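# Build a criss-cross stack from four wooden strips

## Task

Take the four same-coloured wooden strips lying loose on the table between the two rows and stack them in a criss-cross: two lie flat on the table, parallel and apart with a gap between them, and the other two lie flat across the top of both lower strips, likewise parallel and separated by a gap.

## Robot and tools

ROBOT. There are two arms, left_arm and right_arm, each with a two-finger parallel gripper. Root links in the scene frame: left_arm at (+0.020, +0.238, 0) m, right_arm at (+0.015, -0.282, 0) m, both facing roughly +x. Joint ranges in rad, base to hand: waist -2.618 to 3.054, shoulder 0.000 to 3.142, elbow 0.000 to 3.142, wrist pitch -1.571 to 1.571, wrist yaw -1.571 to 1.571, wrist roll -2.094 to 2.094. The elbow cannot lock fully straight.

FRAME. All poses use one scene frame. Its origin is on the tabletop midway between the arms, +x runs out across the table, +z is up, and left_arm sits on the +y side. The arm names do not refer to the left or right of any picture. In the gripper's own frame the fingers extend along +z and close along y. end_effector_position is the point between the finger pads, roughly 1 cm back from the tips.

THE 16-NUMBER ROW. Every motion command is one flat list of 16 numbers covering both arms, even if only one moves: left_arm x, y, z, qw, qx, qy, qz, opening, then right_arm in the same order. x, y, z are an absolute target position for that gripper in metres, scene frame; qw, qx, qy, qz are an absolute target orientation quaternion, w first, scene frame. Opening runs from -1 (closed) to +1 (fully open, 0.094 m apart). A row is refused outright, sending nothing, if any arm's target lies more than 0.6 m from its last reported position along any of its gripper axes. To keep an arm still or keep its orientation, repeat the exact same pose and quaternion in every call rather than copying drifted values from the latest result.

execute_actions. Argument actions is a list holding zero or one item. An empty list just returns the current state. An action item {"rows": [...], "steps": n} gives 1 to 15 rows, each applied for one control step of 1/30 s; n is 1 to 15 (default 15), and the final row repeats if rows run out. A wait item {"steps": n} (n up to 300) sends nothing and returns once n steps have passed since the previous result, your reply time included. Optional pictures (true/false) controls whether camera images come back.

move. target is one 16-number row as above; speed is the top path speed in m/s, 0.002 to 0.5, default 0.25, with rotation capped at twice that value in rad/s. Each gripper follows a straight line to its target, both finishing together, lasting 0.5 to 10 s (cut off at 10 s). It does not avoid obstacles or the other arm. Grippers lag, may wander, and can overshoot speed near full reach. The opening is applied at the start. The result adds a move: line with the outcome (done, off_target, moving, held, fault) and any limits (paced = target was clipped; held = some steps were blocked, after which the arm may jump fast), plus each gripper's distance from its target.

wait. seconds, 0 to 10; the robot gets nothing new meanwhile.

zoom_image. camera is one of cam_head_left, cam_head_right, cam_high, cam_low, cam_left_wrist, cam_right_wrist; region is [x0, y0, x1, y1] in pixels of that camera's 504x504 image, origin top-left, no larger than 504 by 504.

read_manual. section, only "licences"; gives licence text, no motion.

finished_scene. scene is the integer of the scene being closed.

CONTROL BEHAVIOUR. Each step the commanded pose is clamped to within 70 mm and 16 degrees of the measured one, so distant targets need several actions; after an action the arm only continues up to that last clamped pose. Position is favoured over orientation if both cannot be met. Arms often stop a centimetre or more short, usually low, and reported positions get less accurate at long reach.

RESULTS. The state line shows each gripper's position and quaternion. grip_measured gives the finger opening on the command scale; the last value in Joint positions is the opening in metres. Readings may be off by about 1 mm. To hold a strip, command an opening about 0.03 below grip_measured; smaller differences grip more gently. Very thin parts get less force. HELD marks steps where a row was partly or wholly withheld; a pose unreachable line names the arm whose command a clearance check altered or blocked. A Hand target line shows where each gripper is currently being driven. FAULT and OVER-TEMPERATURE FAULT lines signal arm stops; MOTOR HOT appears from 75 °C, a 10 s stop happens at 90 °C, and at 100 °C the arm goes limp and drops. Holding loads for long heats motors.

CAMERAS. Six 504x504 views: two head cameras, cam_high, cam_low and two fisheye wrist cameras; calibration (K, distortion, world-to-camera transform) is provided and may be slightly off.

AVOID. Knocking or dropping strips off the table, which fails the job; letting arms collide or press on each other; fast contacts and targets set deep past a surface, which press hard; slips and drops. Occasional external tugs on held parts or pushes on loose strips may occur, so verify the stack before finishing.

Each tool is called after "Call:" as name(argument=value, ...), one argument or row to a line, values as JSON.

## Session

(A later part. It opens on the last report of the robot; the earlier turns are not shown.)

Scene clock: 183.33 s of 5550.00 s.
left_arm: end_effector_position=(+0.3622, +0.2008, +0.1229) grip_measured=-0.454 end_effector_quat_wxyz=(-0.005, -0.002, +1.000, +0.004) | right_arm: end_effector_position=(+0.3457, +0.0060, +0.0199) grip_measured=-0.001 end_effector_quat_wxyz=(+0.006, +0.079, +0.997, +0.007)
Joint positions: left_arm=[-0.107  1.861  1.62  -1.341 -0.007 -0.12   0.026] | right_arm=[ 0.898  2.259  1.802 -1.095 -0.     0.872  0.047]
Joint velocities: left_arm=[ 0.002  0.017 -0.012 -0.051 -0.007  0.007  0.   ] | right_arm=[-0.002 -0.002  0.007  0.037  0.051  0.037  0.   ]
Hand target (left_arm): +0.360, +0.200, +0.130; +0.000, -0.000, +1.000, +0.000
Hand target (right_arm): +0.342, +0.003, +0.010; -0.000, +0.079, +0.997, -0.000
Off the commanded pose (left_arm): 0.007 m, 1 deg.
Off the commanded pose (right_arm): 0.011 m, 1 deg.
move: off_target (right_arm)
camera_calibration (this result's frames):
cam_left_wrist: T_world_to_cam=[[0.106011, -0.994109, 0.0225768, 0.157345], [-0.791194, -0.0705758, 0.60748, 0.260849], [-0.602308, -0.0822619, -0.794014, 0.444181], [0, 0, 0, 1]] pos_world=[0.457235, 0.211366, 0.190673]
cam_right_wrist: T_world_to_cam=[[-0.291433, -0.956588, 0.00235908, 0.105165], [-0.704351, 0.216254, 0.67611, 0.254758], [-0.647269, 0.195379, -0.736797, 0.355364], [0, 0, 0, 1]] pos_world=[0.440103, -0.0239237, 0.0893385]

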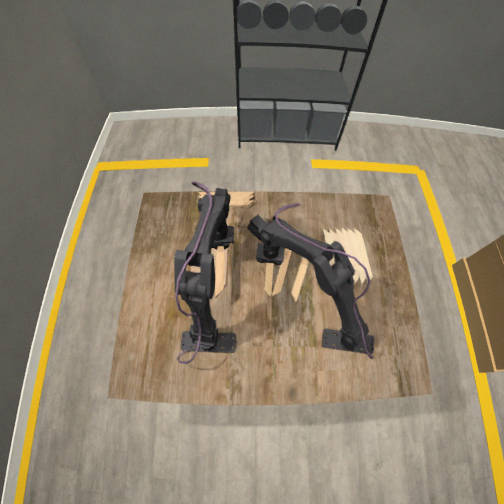

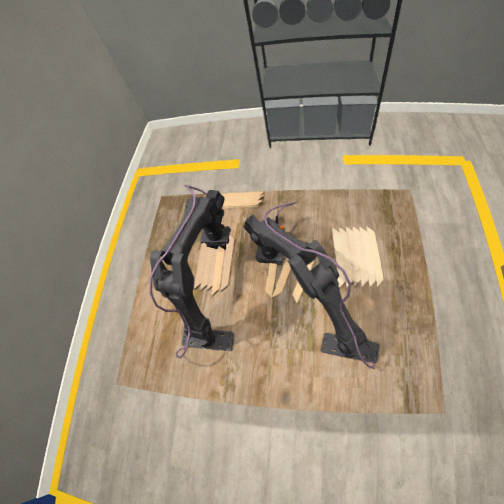

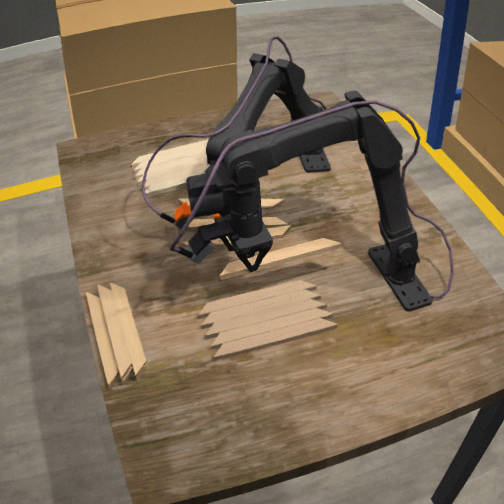

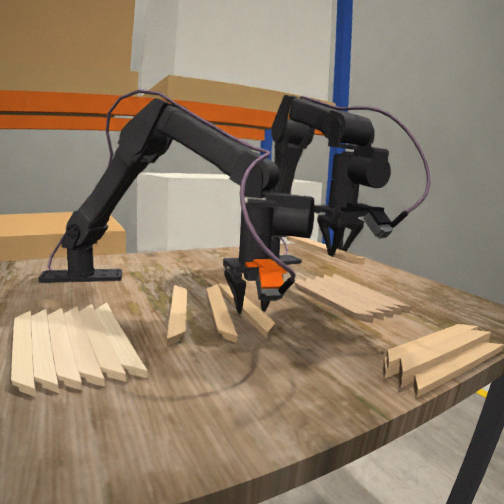

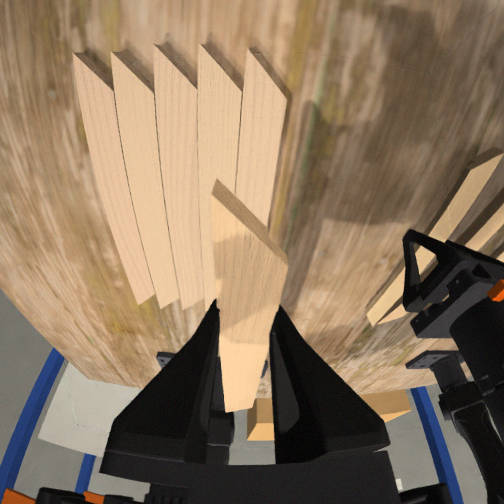

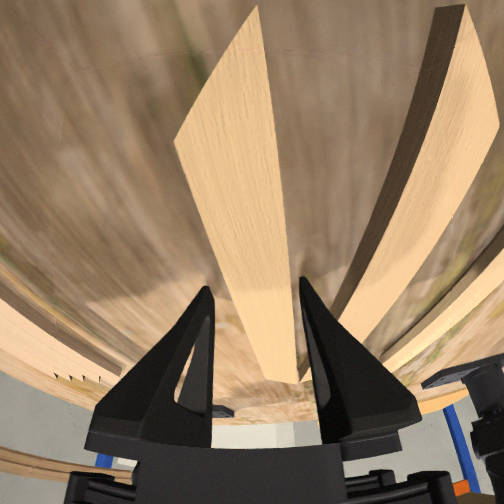

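Call:
move(
  target=[0.36,0.20,0.13,0,0,1,0,-0.5, 0.345,0.004,0.016,0,0.0785,0.9969,0,-0.5],
  speed=0.04,
)

Scene clock: 189.93 s of 5550.00 s.
left_arm: end_effector_position=(+0.3622, +0.2008, +0.1229) grip_measured=-0.454 end_effector_quat_wxyz=(-0.005, -0.002, +1.000, +0.004) | right_arm: end_effector_position=(+0.3461, +0.0066, +0.0199) grip_measured=-0.447 end_effector_quat_wxyz=(+0.007, +0.079, +0.997, +0.008)
Joint positions: left_arm=[-0.107  1.861  1.62  -1.341 -0.007 -0.12   0.026] | right_arm=[ 0.898  2.259  1.802 -1.092 -0.001  0.872  0.026]
Joint velocities: left_arm=[ 0.017 -0.007  0.002  0.022 -0.037 -0.037 -0.   ] | right_arm=[-0.007 -0.012  0.002 -0.007  0.037  0.022 -0.   ]
Hand target (left_arm): +0.360, +0.200, +0.130; +0.000, +0.000, +1.000, +0.000
Hand target (right_arm): +0.345, +0.004, +0.016; +0.000, +0.079, +0.997, +0.000
Off the commanded pose (left_arm): 0.007 m, 1 deg.
Off the commanded pose (right_arm): 0.005 m, 1 deg.
After step 90, 2.90 s passed at rest.
move: done
camera_calibration (this result's frames):
cam_left_wrist: T_world_to_cam=[[0.106011, -0.994109, 0.0225768, 0.157345], [-0.791194, -0.0705758, 0.60748, 0.260849], [-0.602308, -0.0822619, -0.794014, 0.444181], [0, 0, 0, 1]] pos_world=[0.457235, 0.211366, 0.190673]
cam_right_wrist: T_world_to_cam=[[-0.29142, -0.956595, -0.000308241, 0.105848], [-0.705379, 0.214671, 0.675542, 0.255301], [-0.646154, 0.197084, -0.737322, 0.355148], [0, 0, 0, 1]] pos_world=[0.440411, -0.0235461, 0.0894246]

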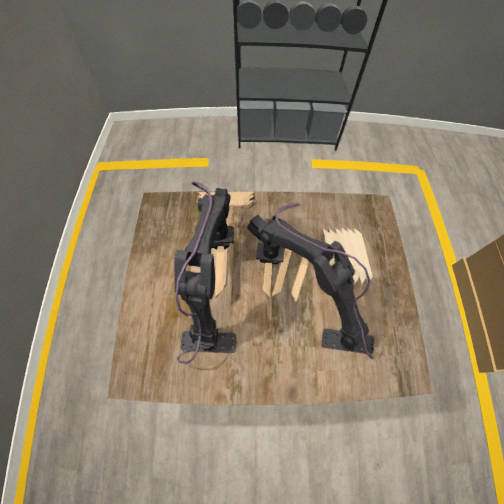

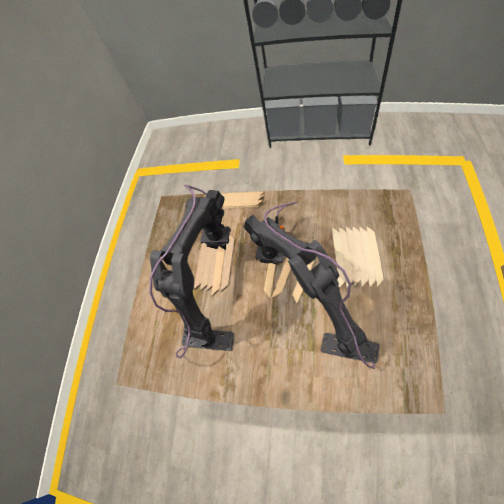

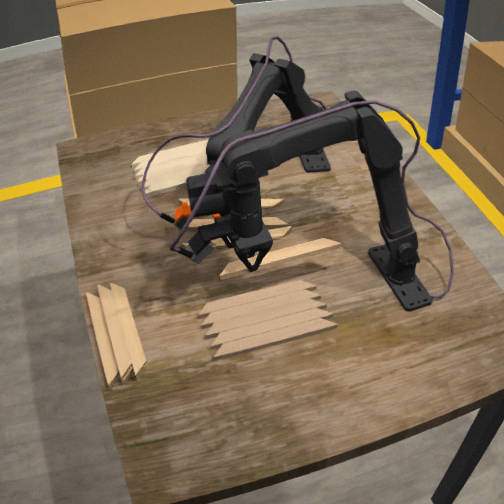

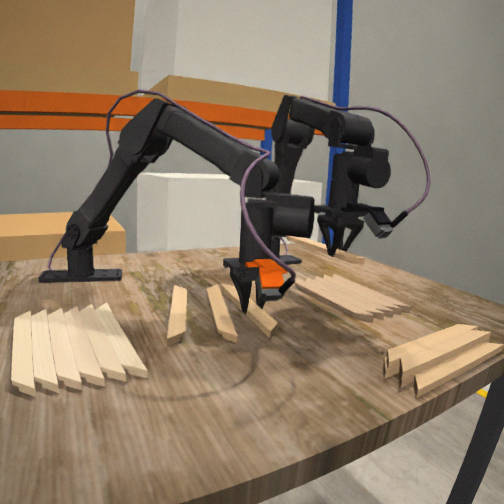

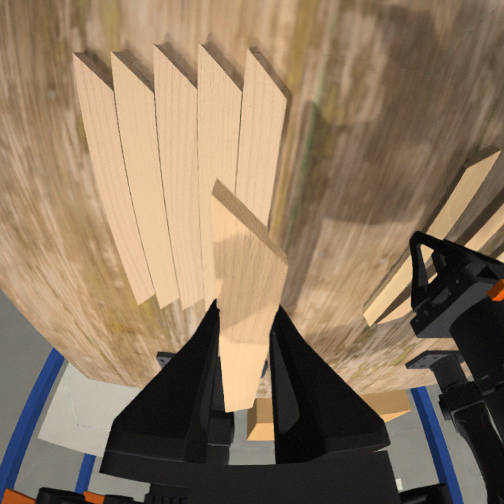

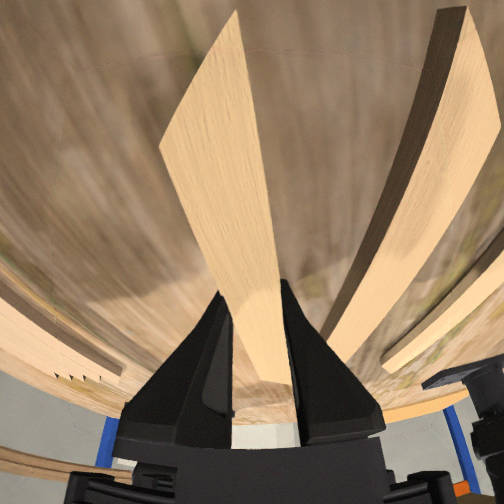

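Call:
move(
  target=[0.36,0.20,0.13,0,0,1,0,-0.5, 0.346,0.005,0.075,0,0.0785,0.9969,0,-0.5],
  speed=0.1,
)

Call:
move(
  target=[0.36,0.20,0.13,0,0,1,0,-0.5, 0.369,-0.066,0.065,0,-0.574,0.819,0,-0.5],
  speed=0.3,
)

Scene clock: 203.97 s of 5550.00 s.
left_arm: end_effector_position=(+0.3621, +0.2008, +0.1229) grip_measured=-0.454 end_effector_quat_wxyz=(-0.005, -0.002, +1.000, +0.004) | right_arm: end_effector_position=(+0.3416, +0.0027, +0.0612) grip_measured=-0.447 end_effector_quat_wxyz=(-0.009, +0.079, +0.997, -0.009)
Joint positions: left_arm=[-0.107  1.861  1.62  -1.341 -0.007 -0.12   0.026] | right_arm=[ 0.898  2.259  1.967 -1.304 -0.001  0.872  0.026]
Joint velocities: left_arm=[ 0.002 -0.002 -0.002 -0.007 -0.037 -0.007  0.   ] | right_arm=[ 0.002 -0.007  0.002 -0.051 -0.007  0.007 -0.   ]
Hand target (left_arm): +0.360, +0.200, +0.130; -0.000, +0.000, +1.000, +0.000
Hand target (right_arm): +0.345, +0.004, +0.075; +0.000, +0.079, +0.997, +0.000
Off the commanded pose (left_arm): 0.007 m, 1 deg.
Off the commanded pose (right_arm): 0.015 m, 1 deg.
After step 90, 9.87 s passed at rest.
move: off_target (right_arm)
camera_calibration (this result's frames):
cam_left_wrist: T_world_to_cam=[[0.106019, -0.99411, 0.0224929, 0.157373], [-0.790963, -0.0706025, 0.607776, 0.26066], [-0.602608, -0.082227, -0.79379, 0.4442], [0, 0, 0, 1]] pos_world=[0.457167, 0.211374, 0.190639]
cam_right_wrist: T_world_to_cam=[[-0.29075, -0.956013, 0.038776, 0.098237], [-0.68152, 0.235373, 0.692914, 0.215835], [-0.671562, 0.175038, -0.719977, 0.391139], [0, 0, 0, 1]] pos_world=[0.438332, -0.02535, 0.128247]

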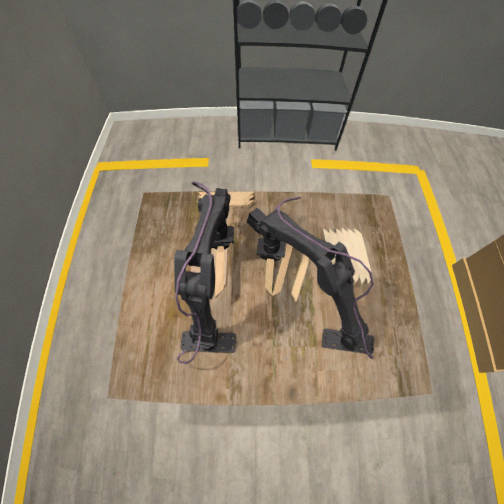

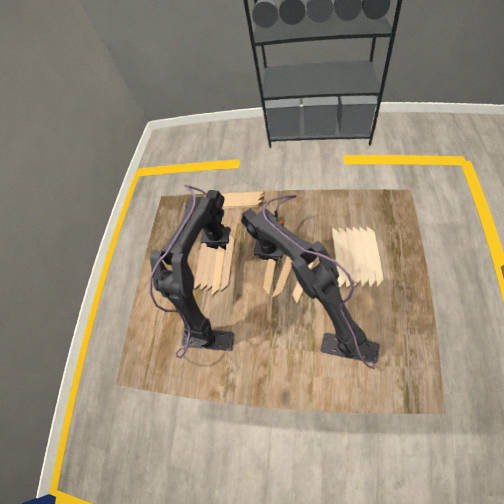

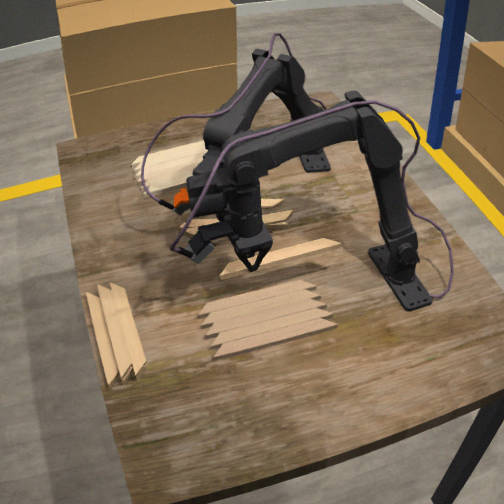

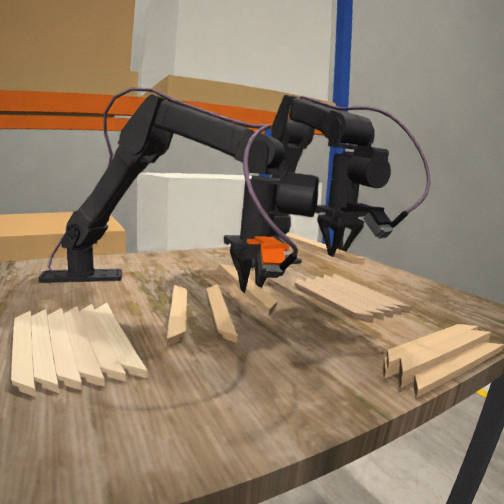

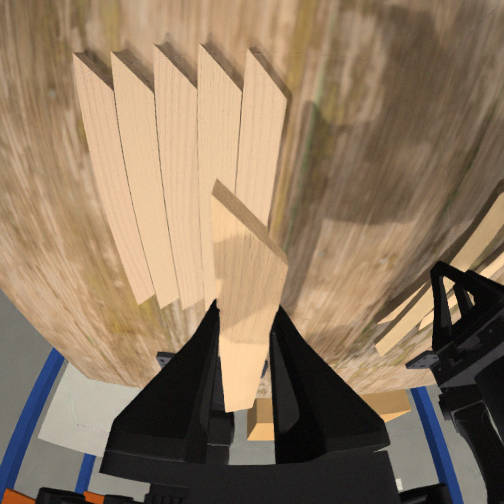

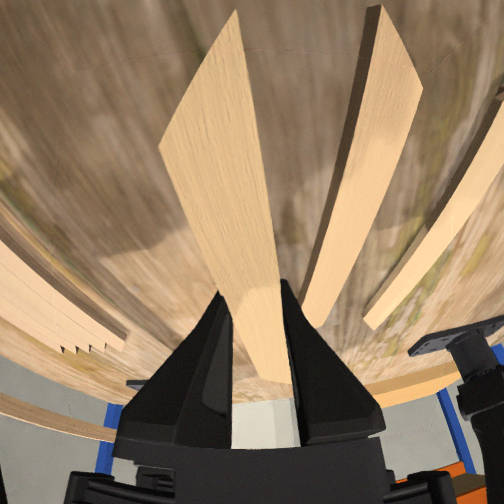

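Scene clock: 206.90 s of 5550.00 s.
left_arm: end_effector_position=(+0.3621, +0.2008, +0.1229) grip_measured=-0.454 end_effector_quat_wxyz=(-0.005, -0.002, +1.000, +0.004) | right_arm: end_effector_position=(+0.3676, -0.0625, +0.0615) grip_measured=-0.447 end_effector_quat_wxyz=(-0.007, -0.573, +0.819, +0.001)
Joint positions: left_arm=[-0.107  1.861  1.62  -1.341 -0.007 -0.12   0.026] | right_arm=[ 0.738  2.166  1.818 -1.236 -0.001 -0.667  0.026]
Joint velocities: left_arm=[ 0.002  0.002 -0.012  0.007  0.081  0.081  0.   ] | right_arm=[-0.022 -0.002 -0.002  0.007  0.037 -0.037 -0.001]
Hand target (left_arm): +0.360, +0.200, +0.130; +0.000, +0.000, +1.000, +0.000
Hand target (right_arm): +0.368, -0.067, +0.065; -0.000, -0.574, +0.819, -0.000
Off the commanded pose (left_arm): 0.007 m, 1 deg.
Off the commanded pose (right_arm): 0.005 m, 1 deg.
move: done
camera_calibration (this result's frames):
cam_left_wrist: T_world_to_cam=[[0.106019, -0.99411, 0.0224929, 0.157373], [-0.790963, -0.0706025, 0.607776, 0.26066], [-0.602608, -0.082227, -0.79379, 0.4442], [0, 0, 0, 1]] pos_world=[0.457167, 0.211374, 0.190639]
cam_right_wrist: T_world_to_cam=[[0.883588, -0.468147, 0.0105689, -0.356037], [-0.344468, -0.634534, 0.691888, 0.0704847], [-0.317199, -0.614984, -0.721928, 0.240618], [0, 0, 0, 1]] pos_world=[0.415193, 0.0260236, 0.128704]

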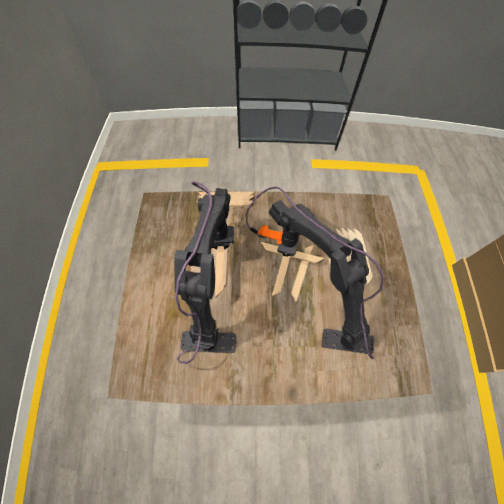

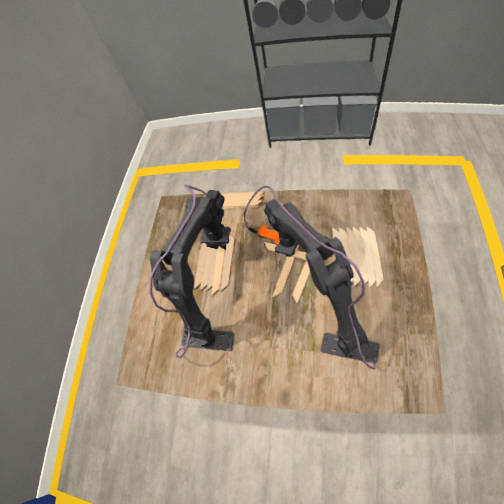

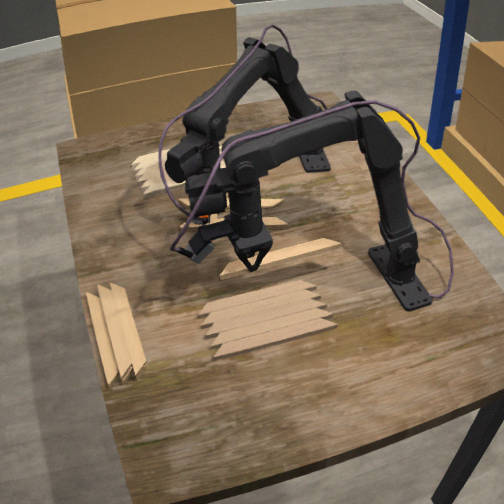

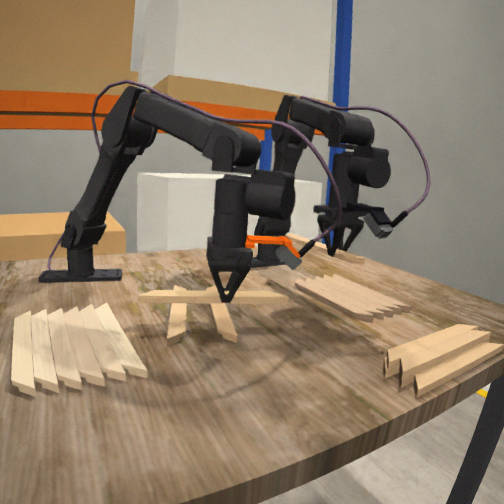

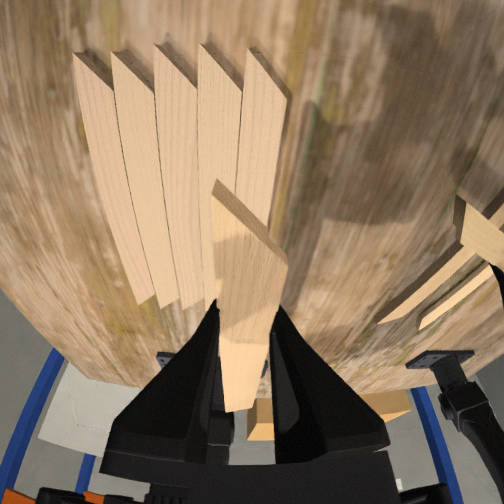

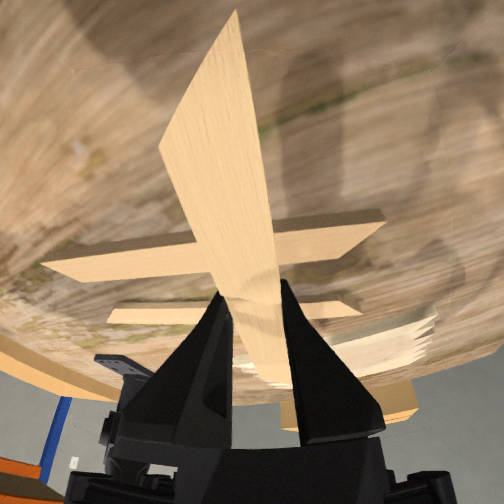

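Call:
move(
  target=[0.36,0.20,0.13,0,0,1,0,-0.5, 0.368,-0.066,0.026,0,-0.574,0.819,0,-0.5],
  speed=0.05,
)

Scene clock: 210.73 s of 5550.00 s.
left_arm: end_effector_position=(+0.3621, +0.2008, +0.1229) grip_measured=-0.454 end_effector_quat_wxyz=(-0.005, -0.002, +1.000, +0.004) | right_arm: end_effector_position=(+0.3698, -0.0611, +0.0343) grip_measured=-0.447 end_effector_quat_wxyz=(+0.007, -0.574, +0.819, -0.000)
Joint positions: left_arm=[-0.107  1.861  1.62  -1.341 -0.007 -0.12   0.026] | right_arm=[ 0.738  2.166  1.708 -1.099 -0.001 -0.669  0.026]
Joint velocities: left_arm=[ 0.017  0.012 -0.012 -0.037 -0.007 -0.022 -0.001] | right_arm=[-0.002 -0.002 -0.017 -0.022  0.007  0.007  0.   ]
Hand target (left_arm): +0.360, +0.200, +0.130; +0.000, +0.000, +1.000, +0.000
Hand target (right_arm): +0.368, -0.066, +0.026; -0.000, -0.574, +0.819, +0.000
Off the commanded pose (left_arm): 0.007 m, 1 deg.
Off the commanded pose (right_arm): 0.010 m, 1 deg.
move: done
camera_calibration (this result's frames):
cam_left_wrist: T_world_to_cam=[[0.106019, -0.99411, 0.0224929, 0.157373], [-0.790963, -0.0706025, 0.607776, 0.26066], [-0.602608, -0.082227, -0.79379, 0.4442], [0, 0, 0, 1]] pos_world=[0.457167, 0.211374, 0.190639]
cam_right_wrist: T_world_to_cam=[[0.884402, -0.466054, 0.0250379, -0.357756], [-0.359369, -0.64576, 0.673683, 0.0963756], [-0.297804, -0.604804, -0.738596, 0.216613], [0, 0, 0, 1]] pos_world=[0.415543, 0.0265103, 0.10402]

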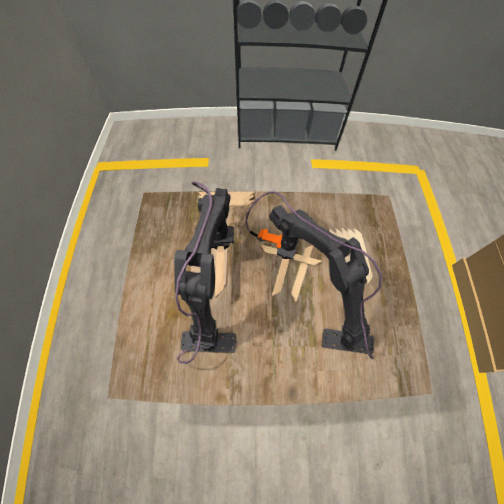

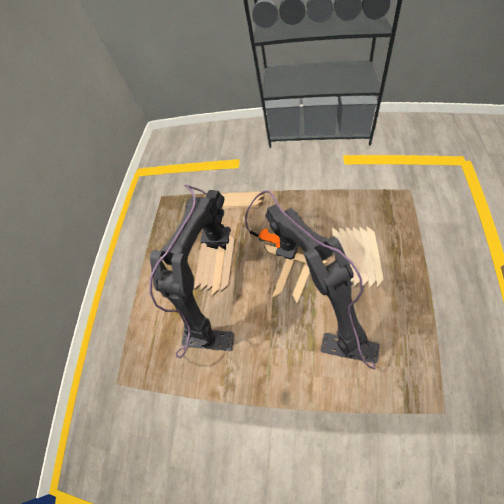

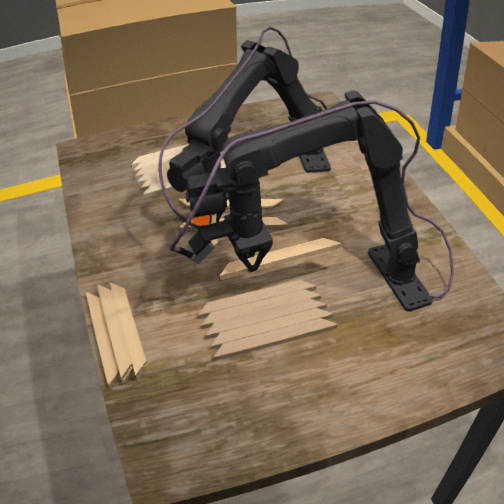

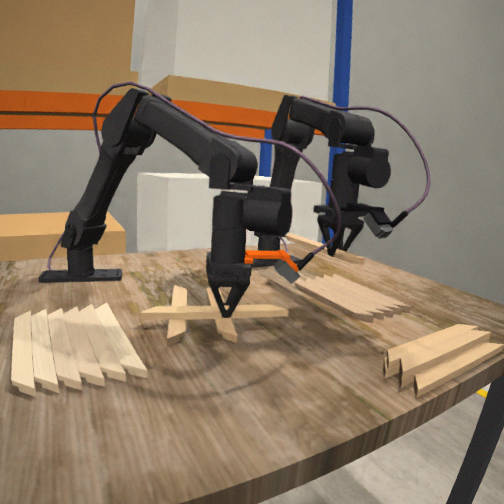

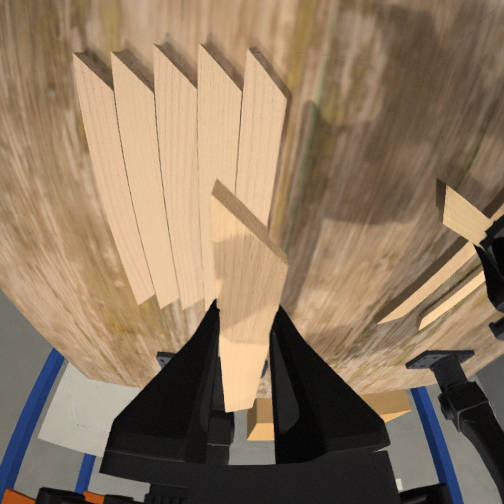

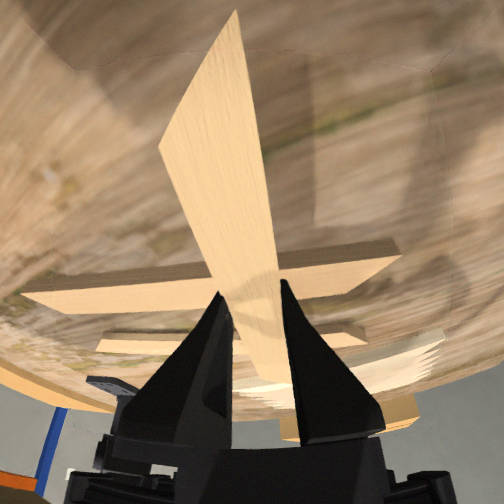

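Call:
move(
  target=[0.36,0.20,0.13,0,0,1,0,-0.5, 0.369,-0.063,0.021,0,-0.574,0.819,0,-0.5],
  speed=0.02,
)

Scene clock: 213.30 s of 5550.00 s.
left_arm: end_effector_position=(+0.3621, +0.2008, +0.1229) grip_measured=-0.454 end_effector_quat_wxyz=(-0.005, -0.002, +1.000, +0.004) | right_arm: end_effector_position=(+0.3725, -0.0595, +0.0344) grip_measured=-0.447 end_effector_quat_wxyz=(+0.013, -0.574, +0.818, -0.000)
Joint positions: left_arm=[-0.107  1.861  1.62  -1.341 -0.007 -0.12   0.026] | right_arm=[ 0.738  2.166  1.708 -1.086 -0.001 -0.669  0.026]
Joint velocities: left_arm=[ 0.032 -0.017  0.007  0.007  0.022  0.007  0.001] | right_arm=[-0.002 -0.002  0.002 -0.066 -0.022  0.022 -0.   ]
Hand target (left_arm): +0.360, +0.200, +0.130; +0.000, +0.000, +1.000, +0.000
Hand target (right_arm): +0.369, -0.063, +0.021; -0.000, -0.574, +0.819, -0.000
Off the commanded pose (left_arm): 0.007 m, 1 deg.
Off the commanded pose (right_arm): 0.014 m, 2 deg.
move: off_target (right_arm)
camera_calibration (this result's frames):
cam_left_wrist: T_world_to_cam=[[0.106019, -0.99411, 0.0224929, 0.157373], [-0.790963, -0.0706025, 0.607776, 0.26066], [-0.602608, -0.082227, -0.79379, 0.4442], [0, 0, 0, 1]] pos_world=[0.457167, 0.211374, 0.190639]
cam_right_wrist: T_world_to_cam=[[0.8841, -0.466241, 0.0314125, -0.35946], [-0.366535, -0.650197, 0.665504, 0.10104], [-0.289861, -0.599886, -0.745733, 0.216027], [0, 0, 0, 1]] pos_world=[0.417451, 0.0276921, 0.105147]

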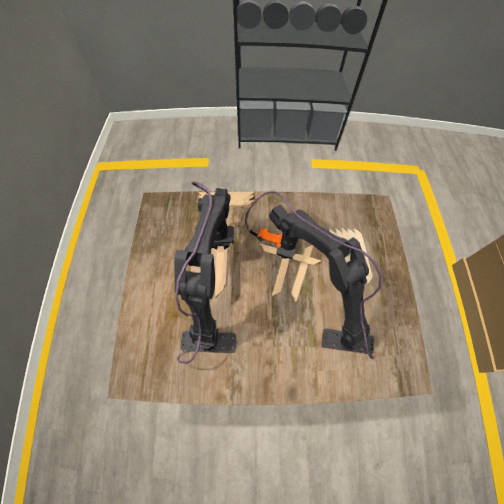

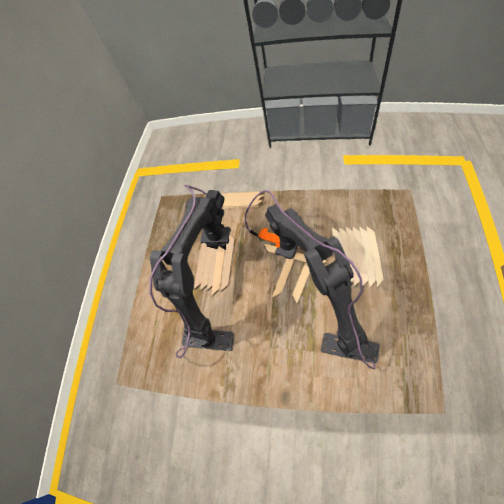

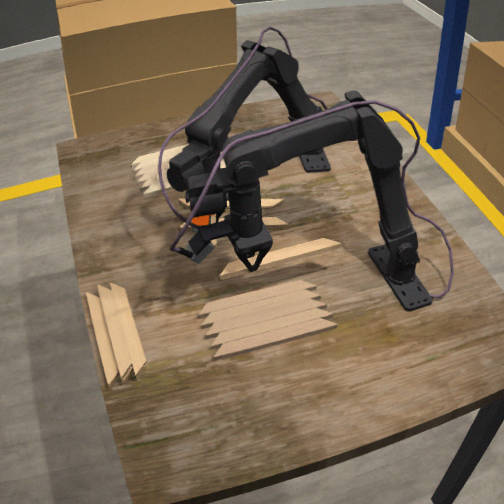

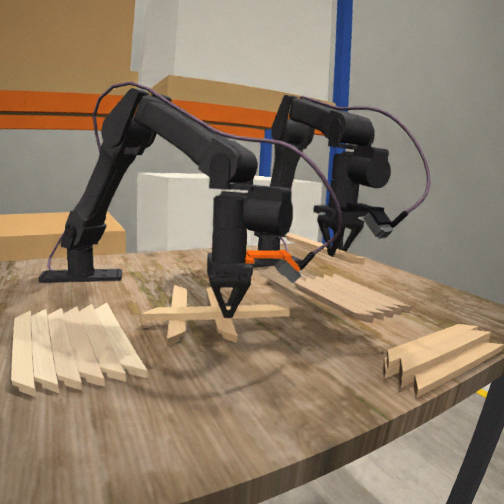

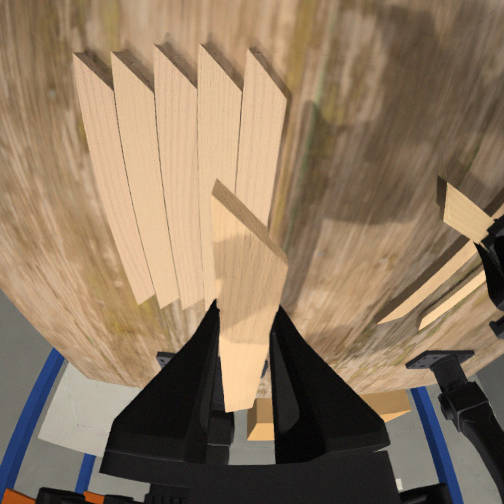

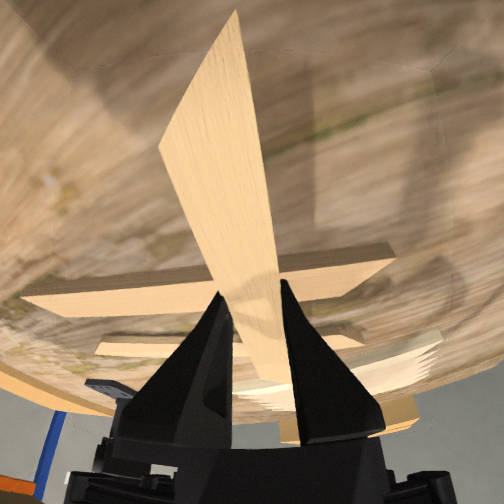

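Call:
zoom_image(
  camera="cam_low",
  region=[130, 270, 300, 350],
)

Region (130, 270, 300, 350) of cam_low's 504x504 image, scaled by 2.965, with more detail than that image has; it fills the top 237 rows of this view, and the rest is white.

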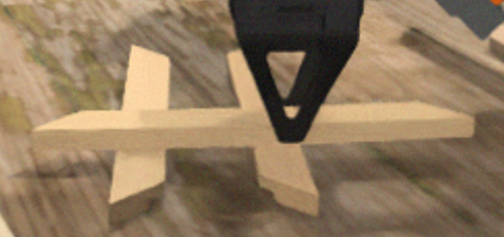

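Call:
move(
  target=[0.36,0.20,0.13,0,0,1,0,-0.5, 0.372,-0.060,0.033,0,-0.574,0.819,0,0.0],
  speed=0.02,
)

Call:
move(
  target=[0.36,0.20,0.13,0,0,1,0,-0.5, 0.372,-0.060,0.085,0,-0.574,0.819,0,0.0],
  speed=0.1,
)

Scene clock: 219.60 s of 5550.00 s.
left_arm: end_effector_position=(+0.3621, +0.2008, +0.1229) grip_measured=-0.454 end_effector_quat_wxyz=(-0.005, -0.002, +1.000, +0.004) | right_arm: end_effector_position=(+0.3687, -0.0618, +0.0343) grip_measured=-0.001 end_effector_quat_wxyz=(+0.005, -0.574, +0.819, +0.000)
Joint positions: left_arm=[-0.107  1.861  1.62  -1.341 -0.007 -0.12   0.026] | right_arm=[ 0.738  2.166  1.708 -1.104 -0.001 -0.669  0.047]
Joint velocities: left_arm=[ 0.002  0.002 -0.012 -0.066 -0.022 -0.051 -0.   ] | right_arm=[-0.002  0.007  0.002 -0.051 -0.037  0.022  0.001]
Hand target (left_arm): +0.360, +0.200, +0.130; +0.000, +0.000, +1.000, +0.000
Hand target (right_arm): +0.372, -0.060, +0.033; +0.000, -0.574, +0.819, -0.000
Off the commanded pose (left_arm): 0.007 m, 1 deg.
Off the commanded pose (right_arm): 0.004 m, 1 deg.
After step 90, 2.37 s passed at rest.
move: done
camera_calibration (this result's frames):
cam_left_wrist: T_world_to_cam=[[0.106019, -0.99411, 0.0224929, 0.157373], [-0.790963, -0.0706025, 0.607776, 0.26066], [-0.602608, -0.082227, -0.79379, 0.4442], [0, 0, 0, 1]] pos_world=[0.457167, 0.211374, 0.190639]
cam_right_wrist: T_world_to_cam=[[0.88451, -0.465987, 0.0223323, -0.357026], [-0.356302, -0.64386, 0.677121, 0.0943972], [-0.301151, -0.606877, -0.735533, 0.216844], [0, 0, 0, 1]] pos_world=[0.414729, 0.0260066, 0.103551]

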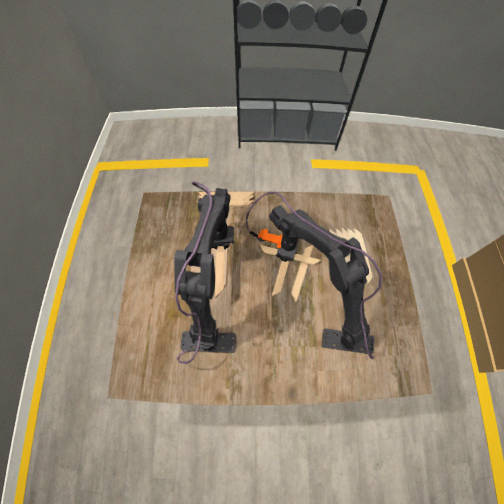

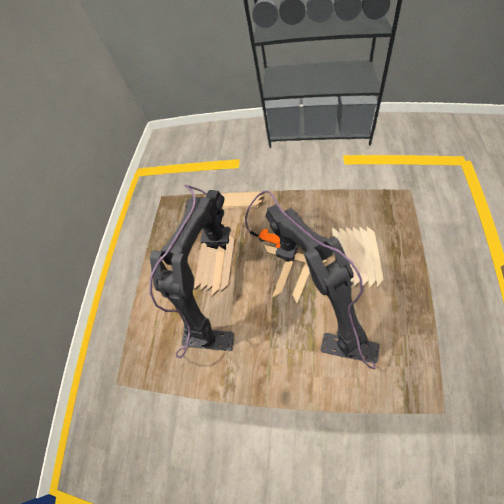

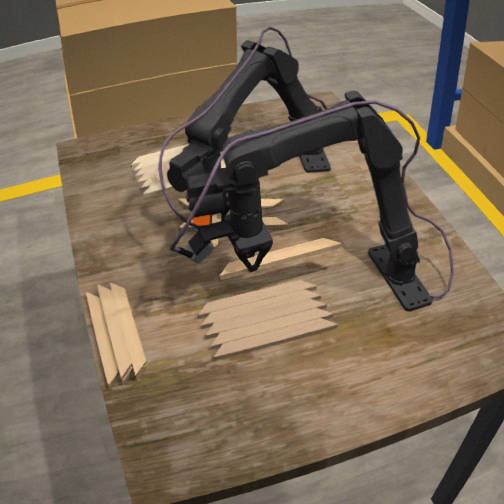

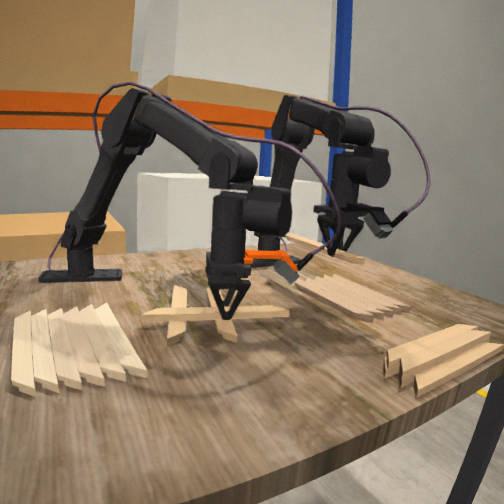

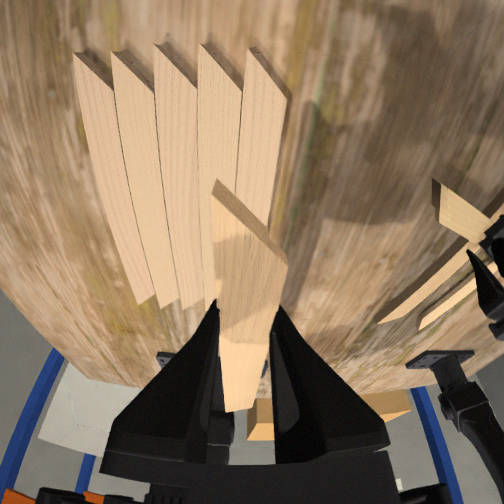

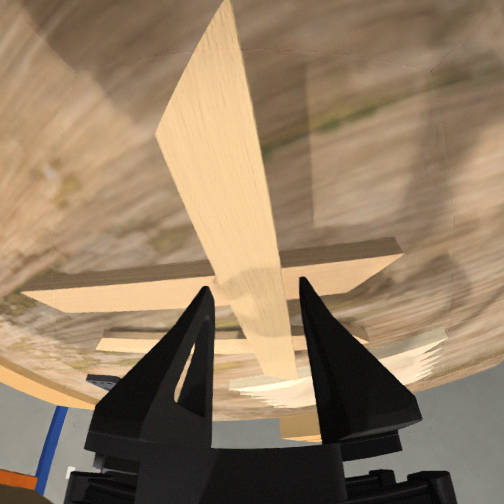

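Scene clock: 220.70 s of 5550.00 s.
left_arm: end_effector_position=(+0.3621, +0.2008, +0.1229) grip_measured=-0.454 end_effector_quat_wxyz=(-0.005, -0.002, +1.000, +0.004) | right_arm: end_effector_position=(+0.3683, -0.0621, +0.0759) grip_measured=-0.001 end_effector_quat_wxyz=(-0.008, -0.574, +0.819, +0.001)
Joint positions: left_arm=[-0.107  1.861  1.62  -1.341 -0.007 -0.12   0.026] | right_arm=[ 0.738  2.166  1.875 -1.295 -0.001 -0.669  0.047]
Joint velocities: left_arm=[ 0.032 -0.022 -0.012 -0.081  0.037 -0.051 -0.   ] | right_arm=[ 0.007  0.002 -0.007  0.007 -0.066  0.022 -0.   ]
Hand target (left_arm): +0.360, +0.200, +0.130; +0.000, +0.000, +1.000, +0.000
Hand target (right_arm): +0.371, -0.060, +0.085; +0.000, -0.574, +0.819, -0.000
Off the commanded pose (left_arm): 0.007 m, 1 deg.
Off the commanded pose (right_arm): 0.010 m, 1 deg.
move: done
camera_calibration (this result's frames):
cam_left_wrist: T_world_to_cam=[[0.106019, -0.99411, 0.0224929, 0.157373], [-0.790963, -0.0706025, 0.607776, 0.26066], [-0.602608, -0.082227, -0.79379, 0.4442], [0, 0, 0, 1]] pos_world=[0.457167, 0.211374, 0.190639]
cam_right_wrist: T_world_to_cam=[[0.884848, -0.465778, 0.00976327, -0.356838], [-0.341861, -0.634918, 0.692828, 0.0598933], [-0.316505, -0.616385, -0.721037, 0.251128], [0, 0, 0, 1]] pos_world=[0.415706, 0.0266115, 0.143061]

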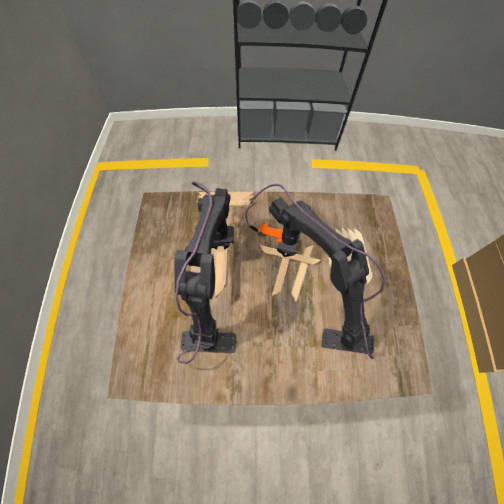

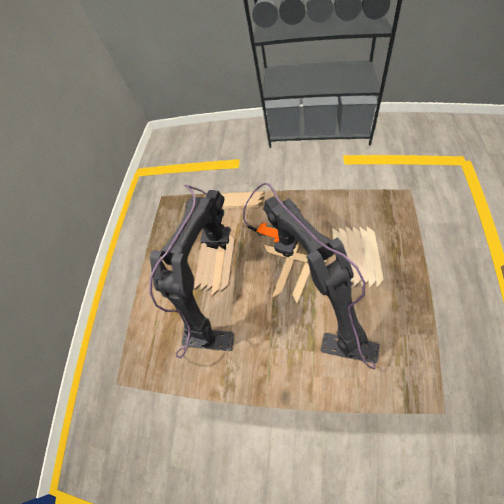

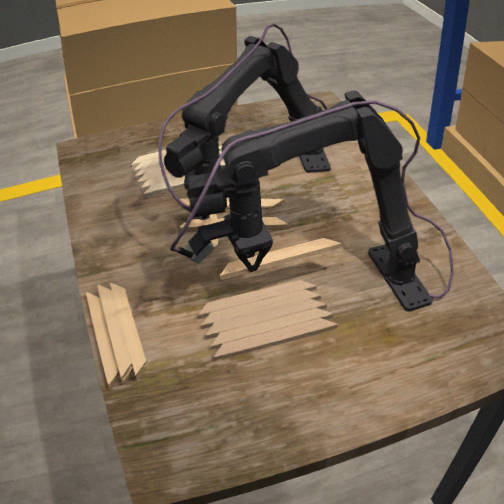

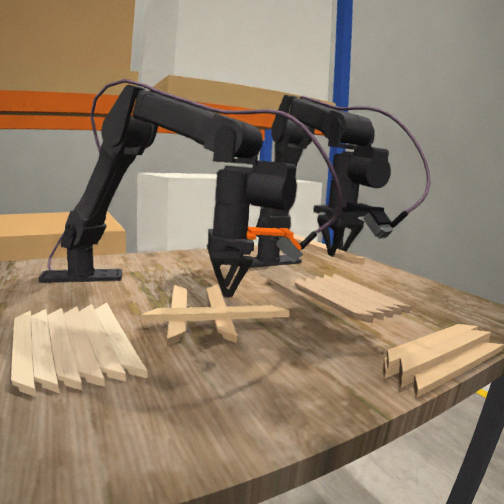

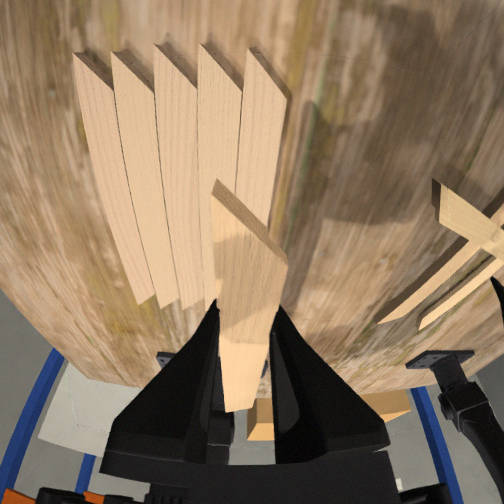

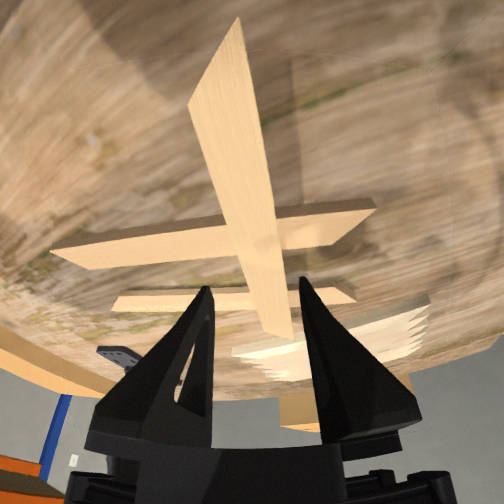

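Call:
move(
  target=[0.257,-0.113,0.075,0,0.809,0.588,0,-0.5, 0.25,-0.40,0.17,0,0.259,0.966,0,0.0],
  speed=0.25,
)

Scene clock: 233.87 s of 5550.00 s.
left_arm: end_effector_position=(+0.2581, -0.1136, +0.0689) grip_measured=-0.454 end_effector_quat_wxyz=(-0.002, +0.806, +0.592, -0.010) | right_arm: end_effector_position=(+0.2420, -0.3935, +0.1569) grip_measured=-0.001 end_effector_quat_wxyz=(-0.014, +0.253, +0.967, +0.003)
Joint positions: left_arm=[-0.96   2.195  1.893 -1.272  0.02   0.906  0.026] | right_arm=[-0.278  1.529  1.38  -1.451 -0.001  0.049  0.047]
Joint velocities: left_arm=[-0.007  0.007 -0.002 -0.007  0.007  0.022  0.001] | right_arm=[-0.007 -0.007  0.007 -0.007 -0.037 -0.022 -0.   ]
Hand target (left_arm): +0.259, -0.121, +0.076; +0.007, +0.809, +0.588, -0.016
Hand target (right_arm): +0.243, -0.397, +0.168; +0.001, +0.259, +0.966, -0.002
Off the commanded pose (left_arm): 0.006 m, 1 deg.
Off the commanded pose (right_arm): 0.017 m, 2 deg.
After step 90, 5.87 s passed at rest.
move: off_target (right_arm)
camera_calibration (this result's frames):
cam_left_wrist: T_world_to_cam=[[-0.978459, 0.200808, 0.0478897, 0.271021], [0.189986, 0.785153, 0.589441, 0.0342693], [0.0807639, 0.585842, -0.806391, 0.213179], [0, 0, 0, 1]] pos_world=[0.241455, -0.206219, 0.138727]
cam_right_wrist: T_world_to_cam=[[-0.603352, -0.79714, 0.0231282, -0.172614], [-0.556319, 0.441501, 0.703978, 0.22401], [-0.57138, 0.41188, -0.709845, 0.52986], [0, 0, 0, 1]] pos_world=[0.323226, -0.454738, 0.222412]

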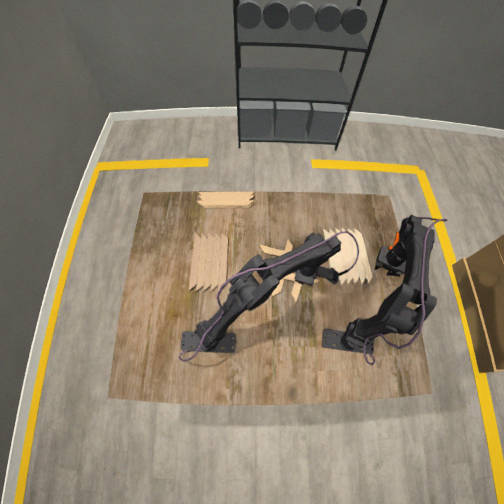

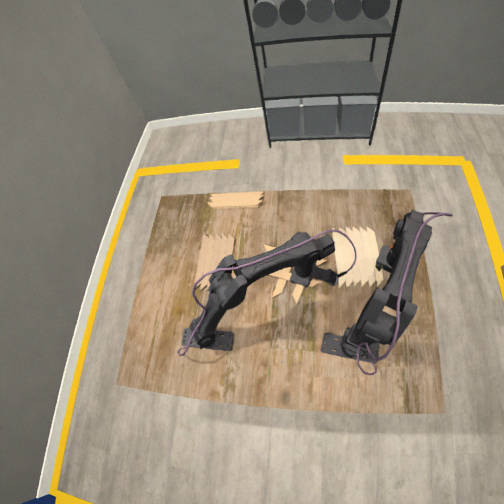

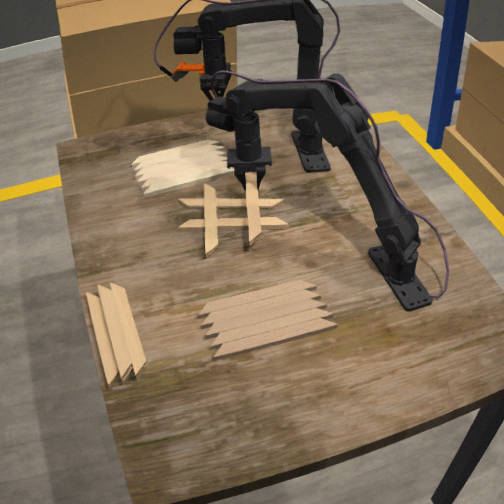

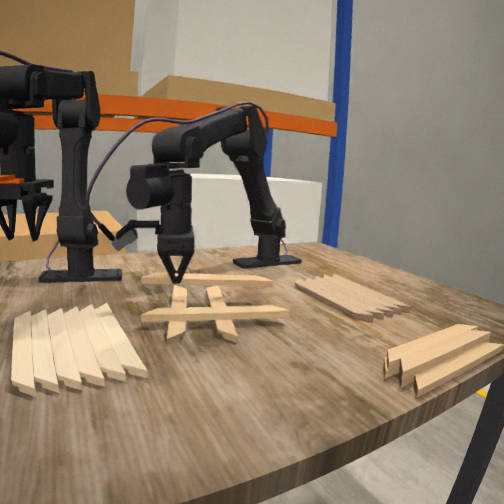

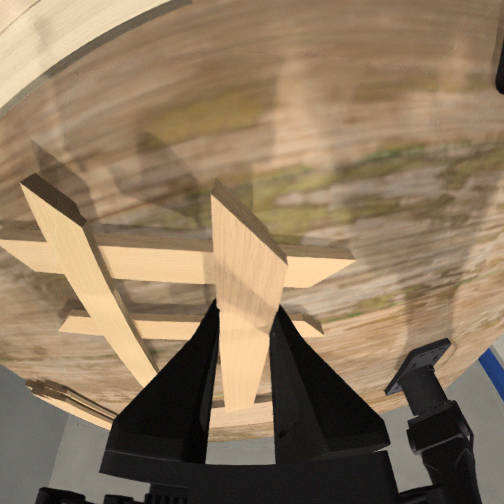

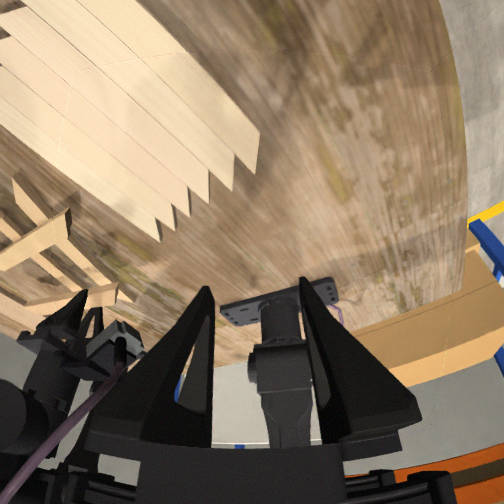

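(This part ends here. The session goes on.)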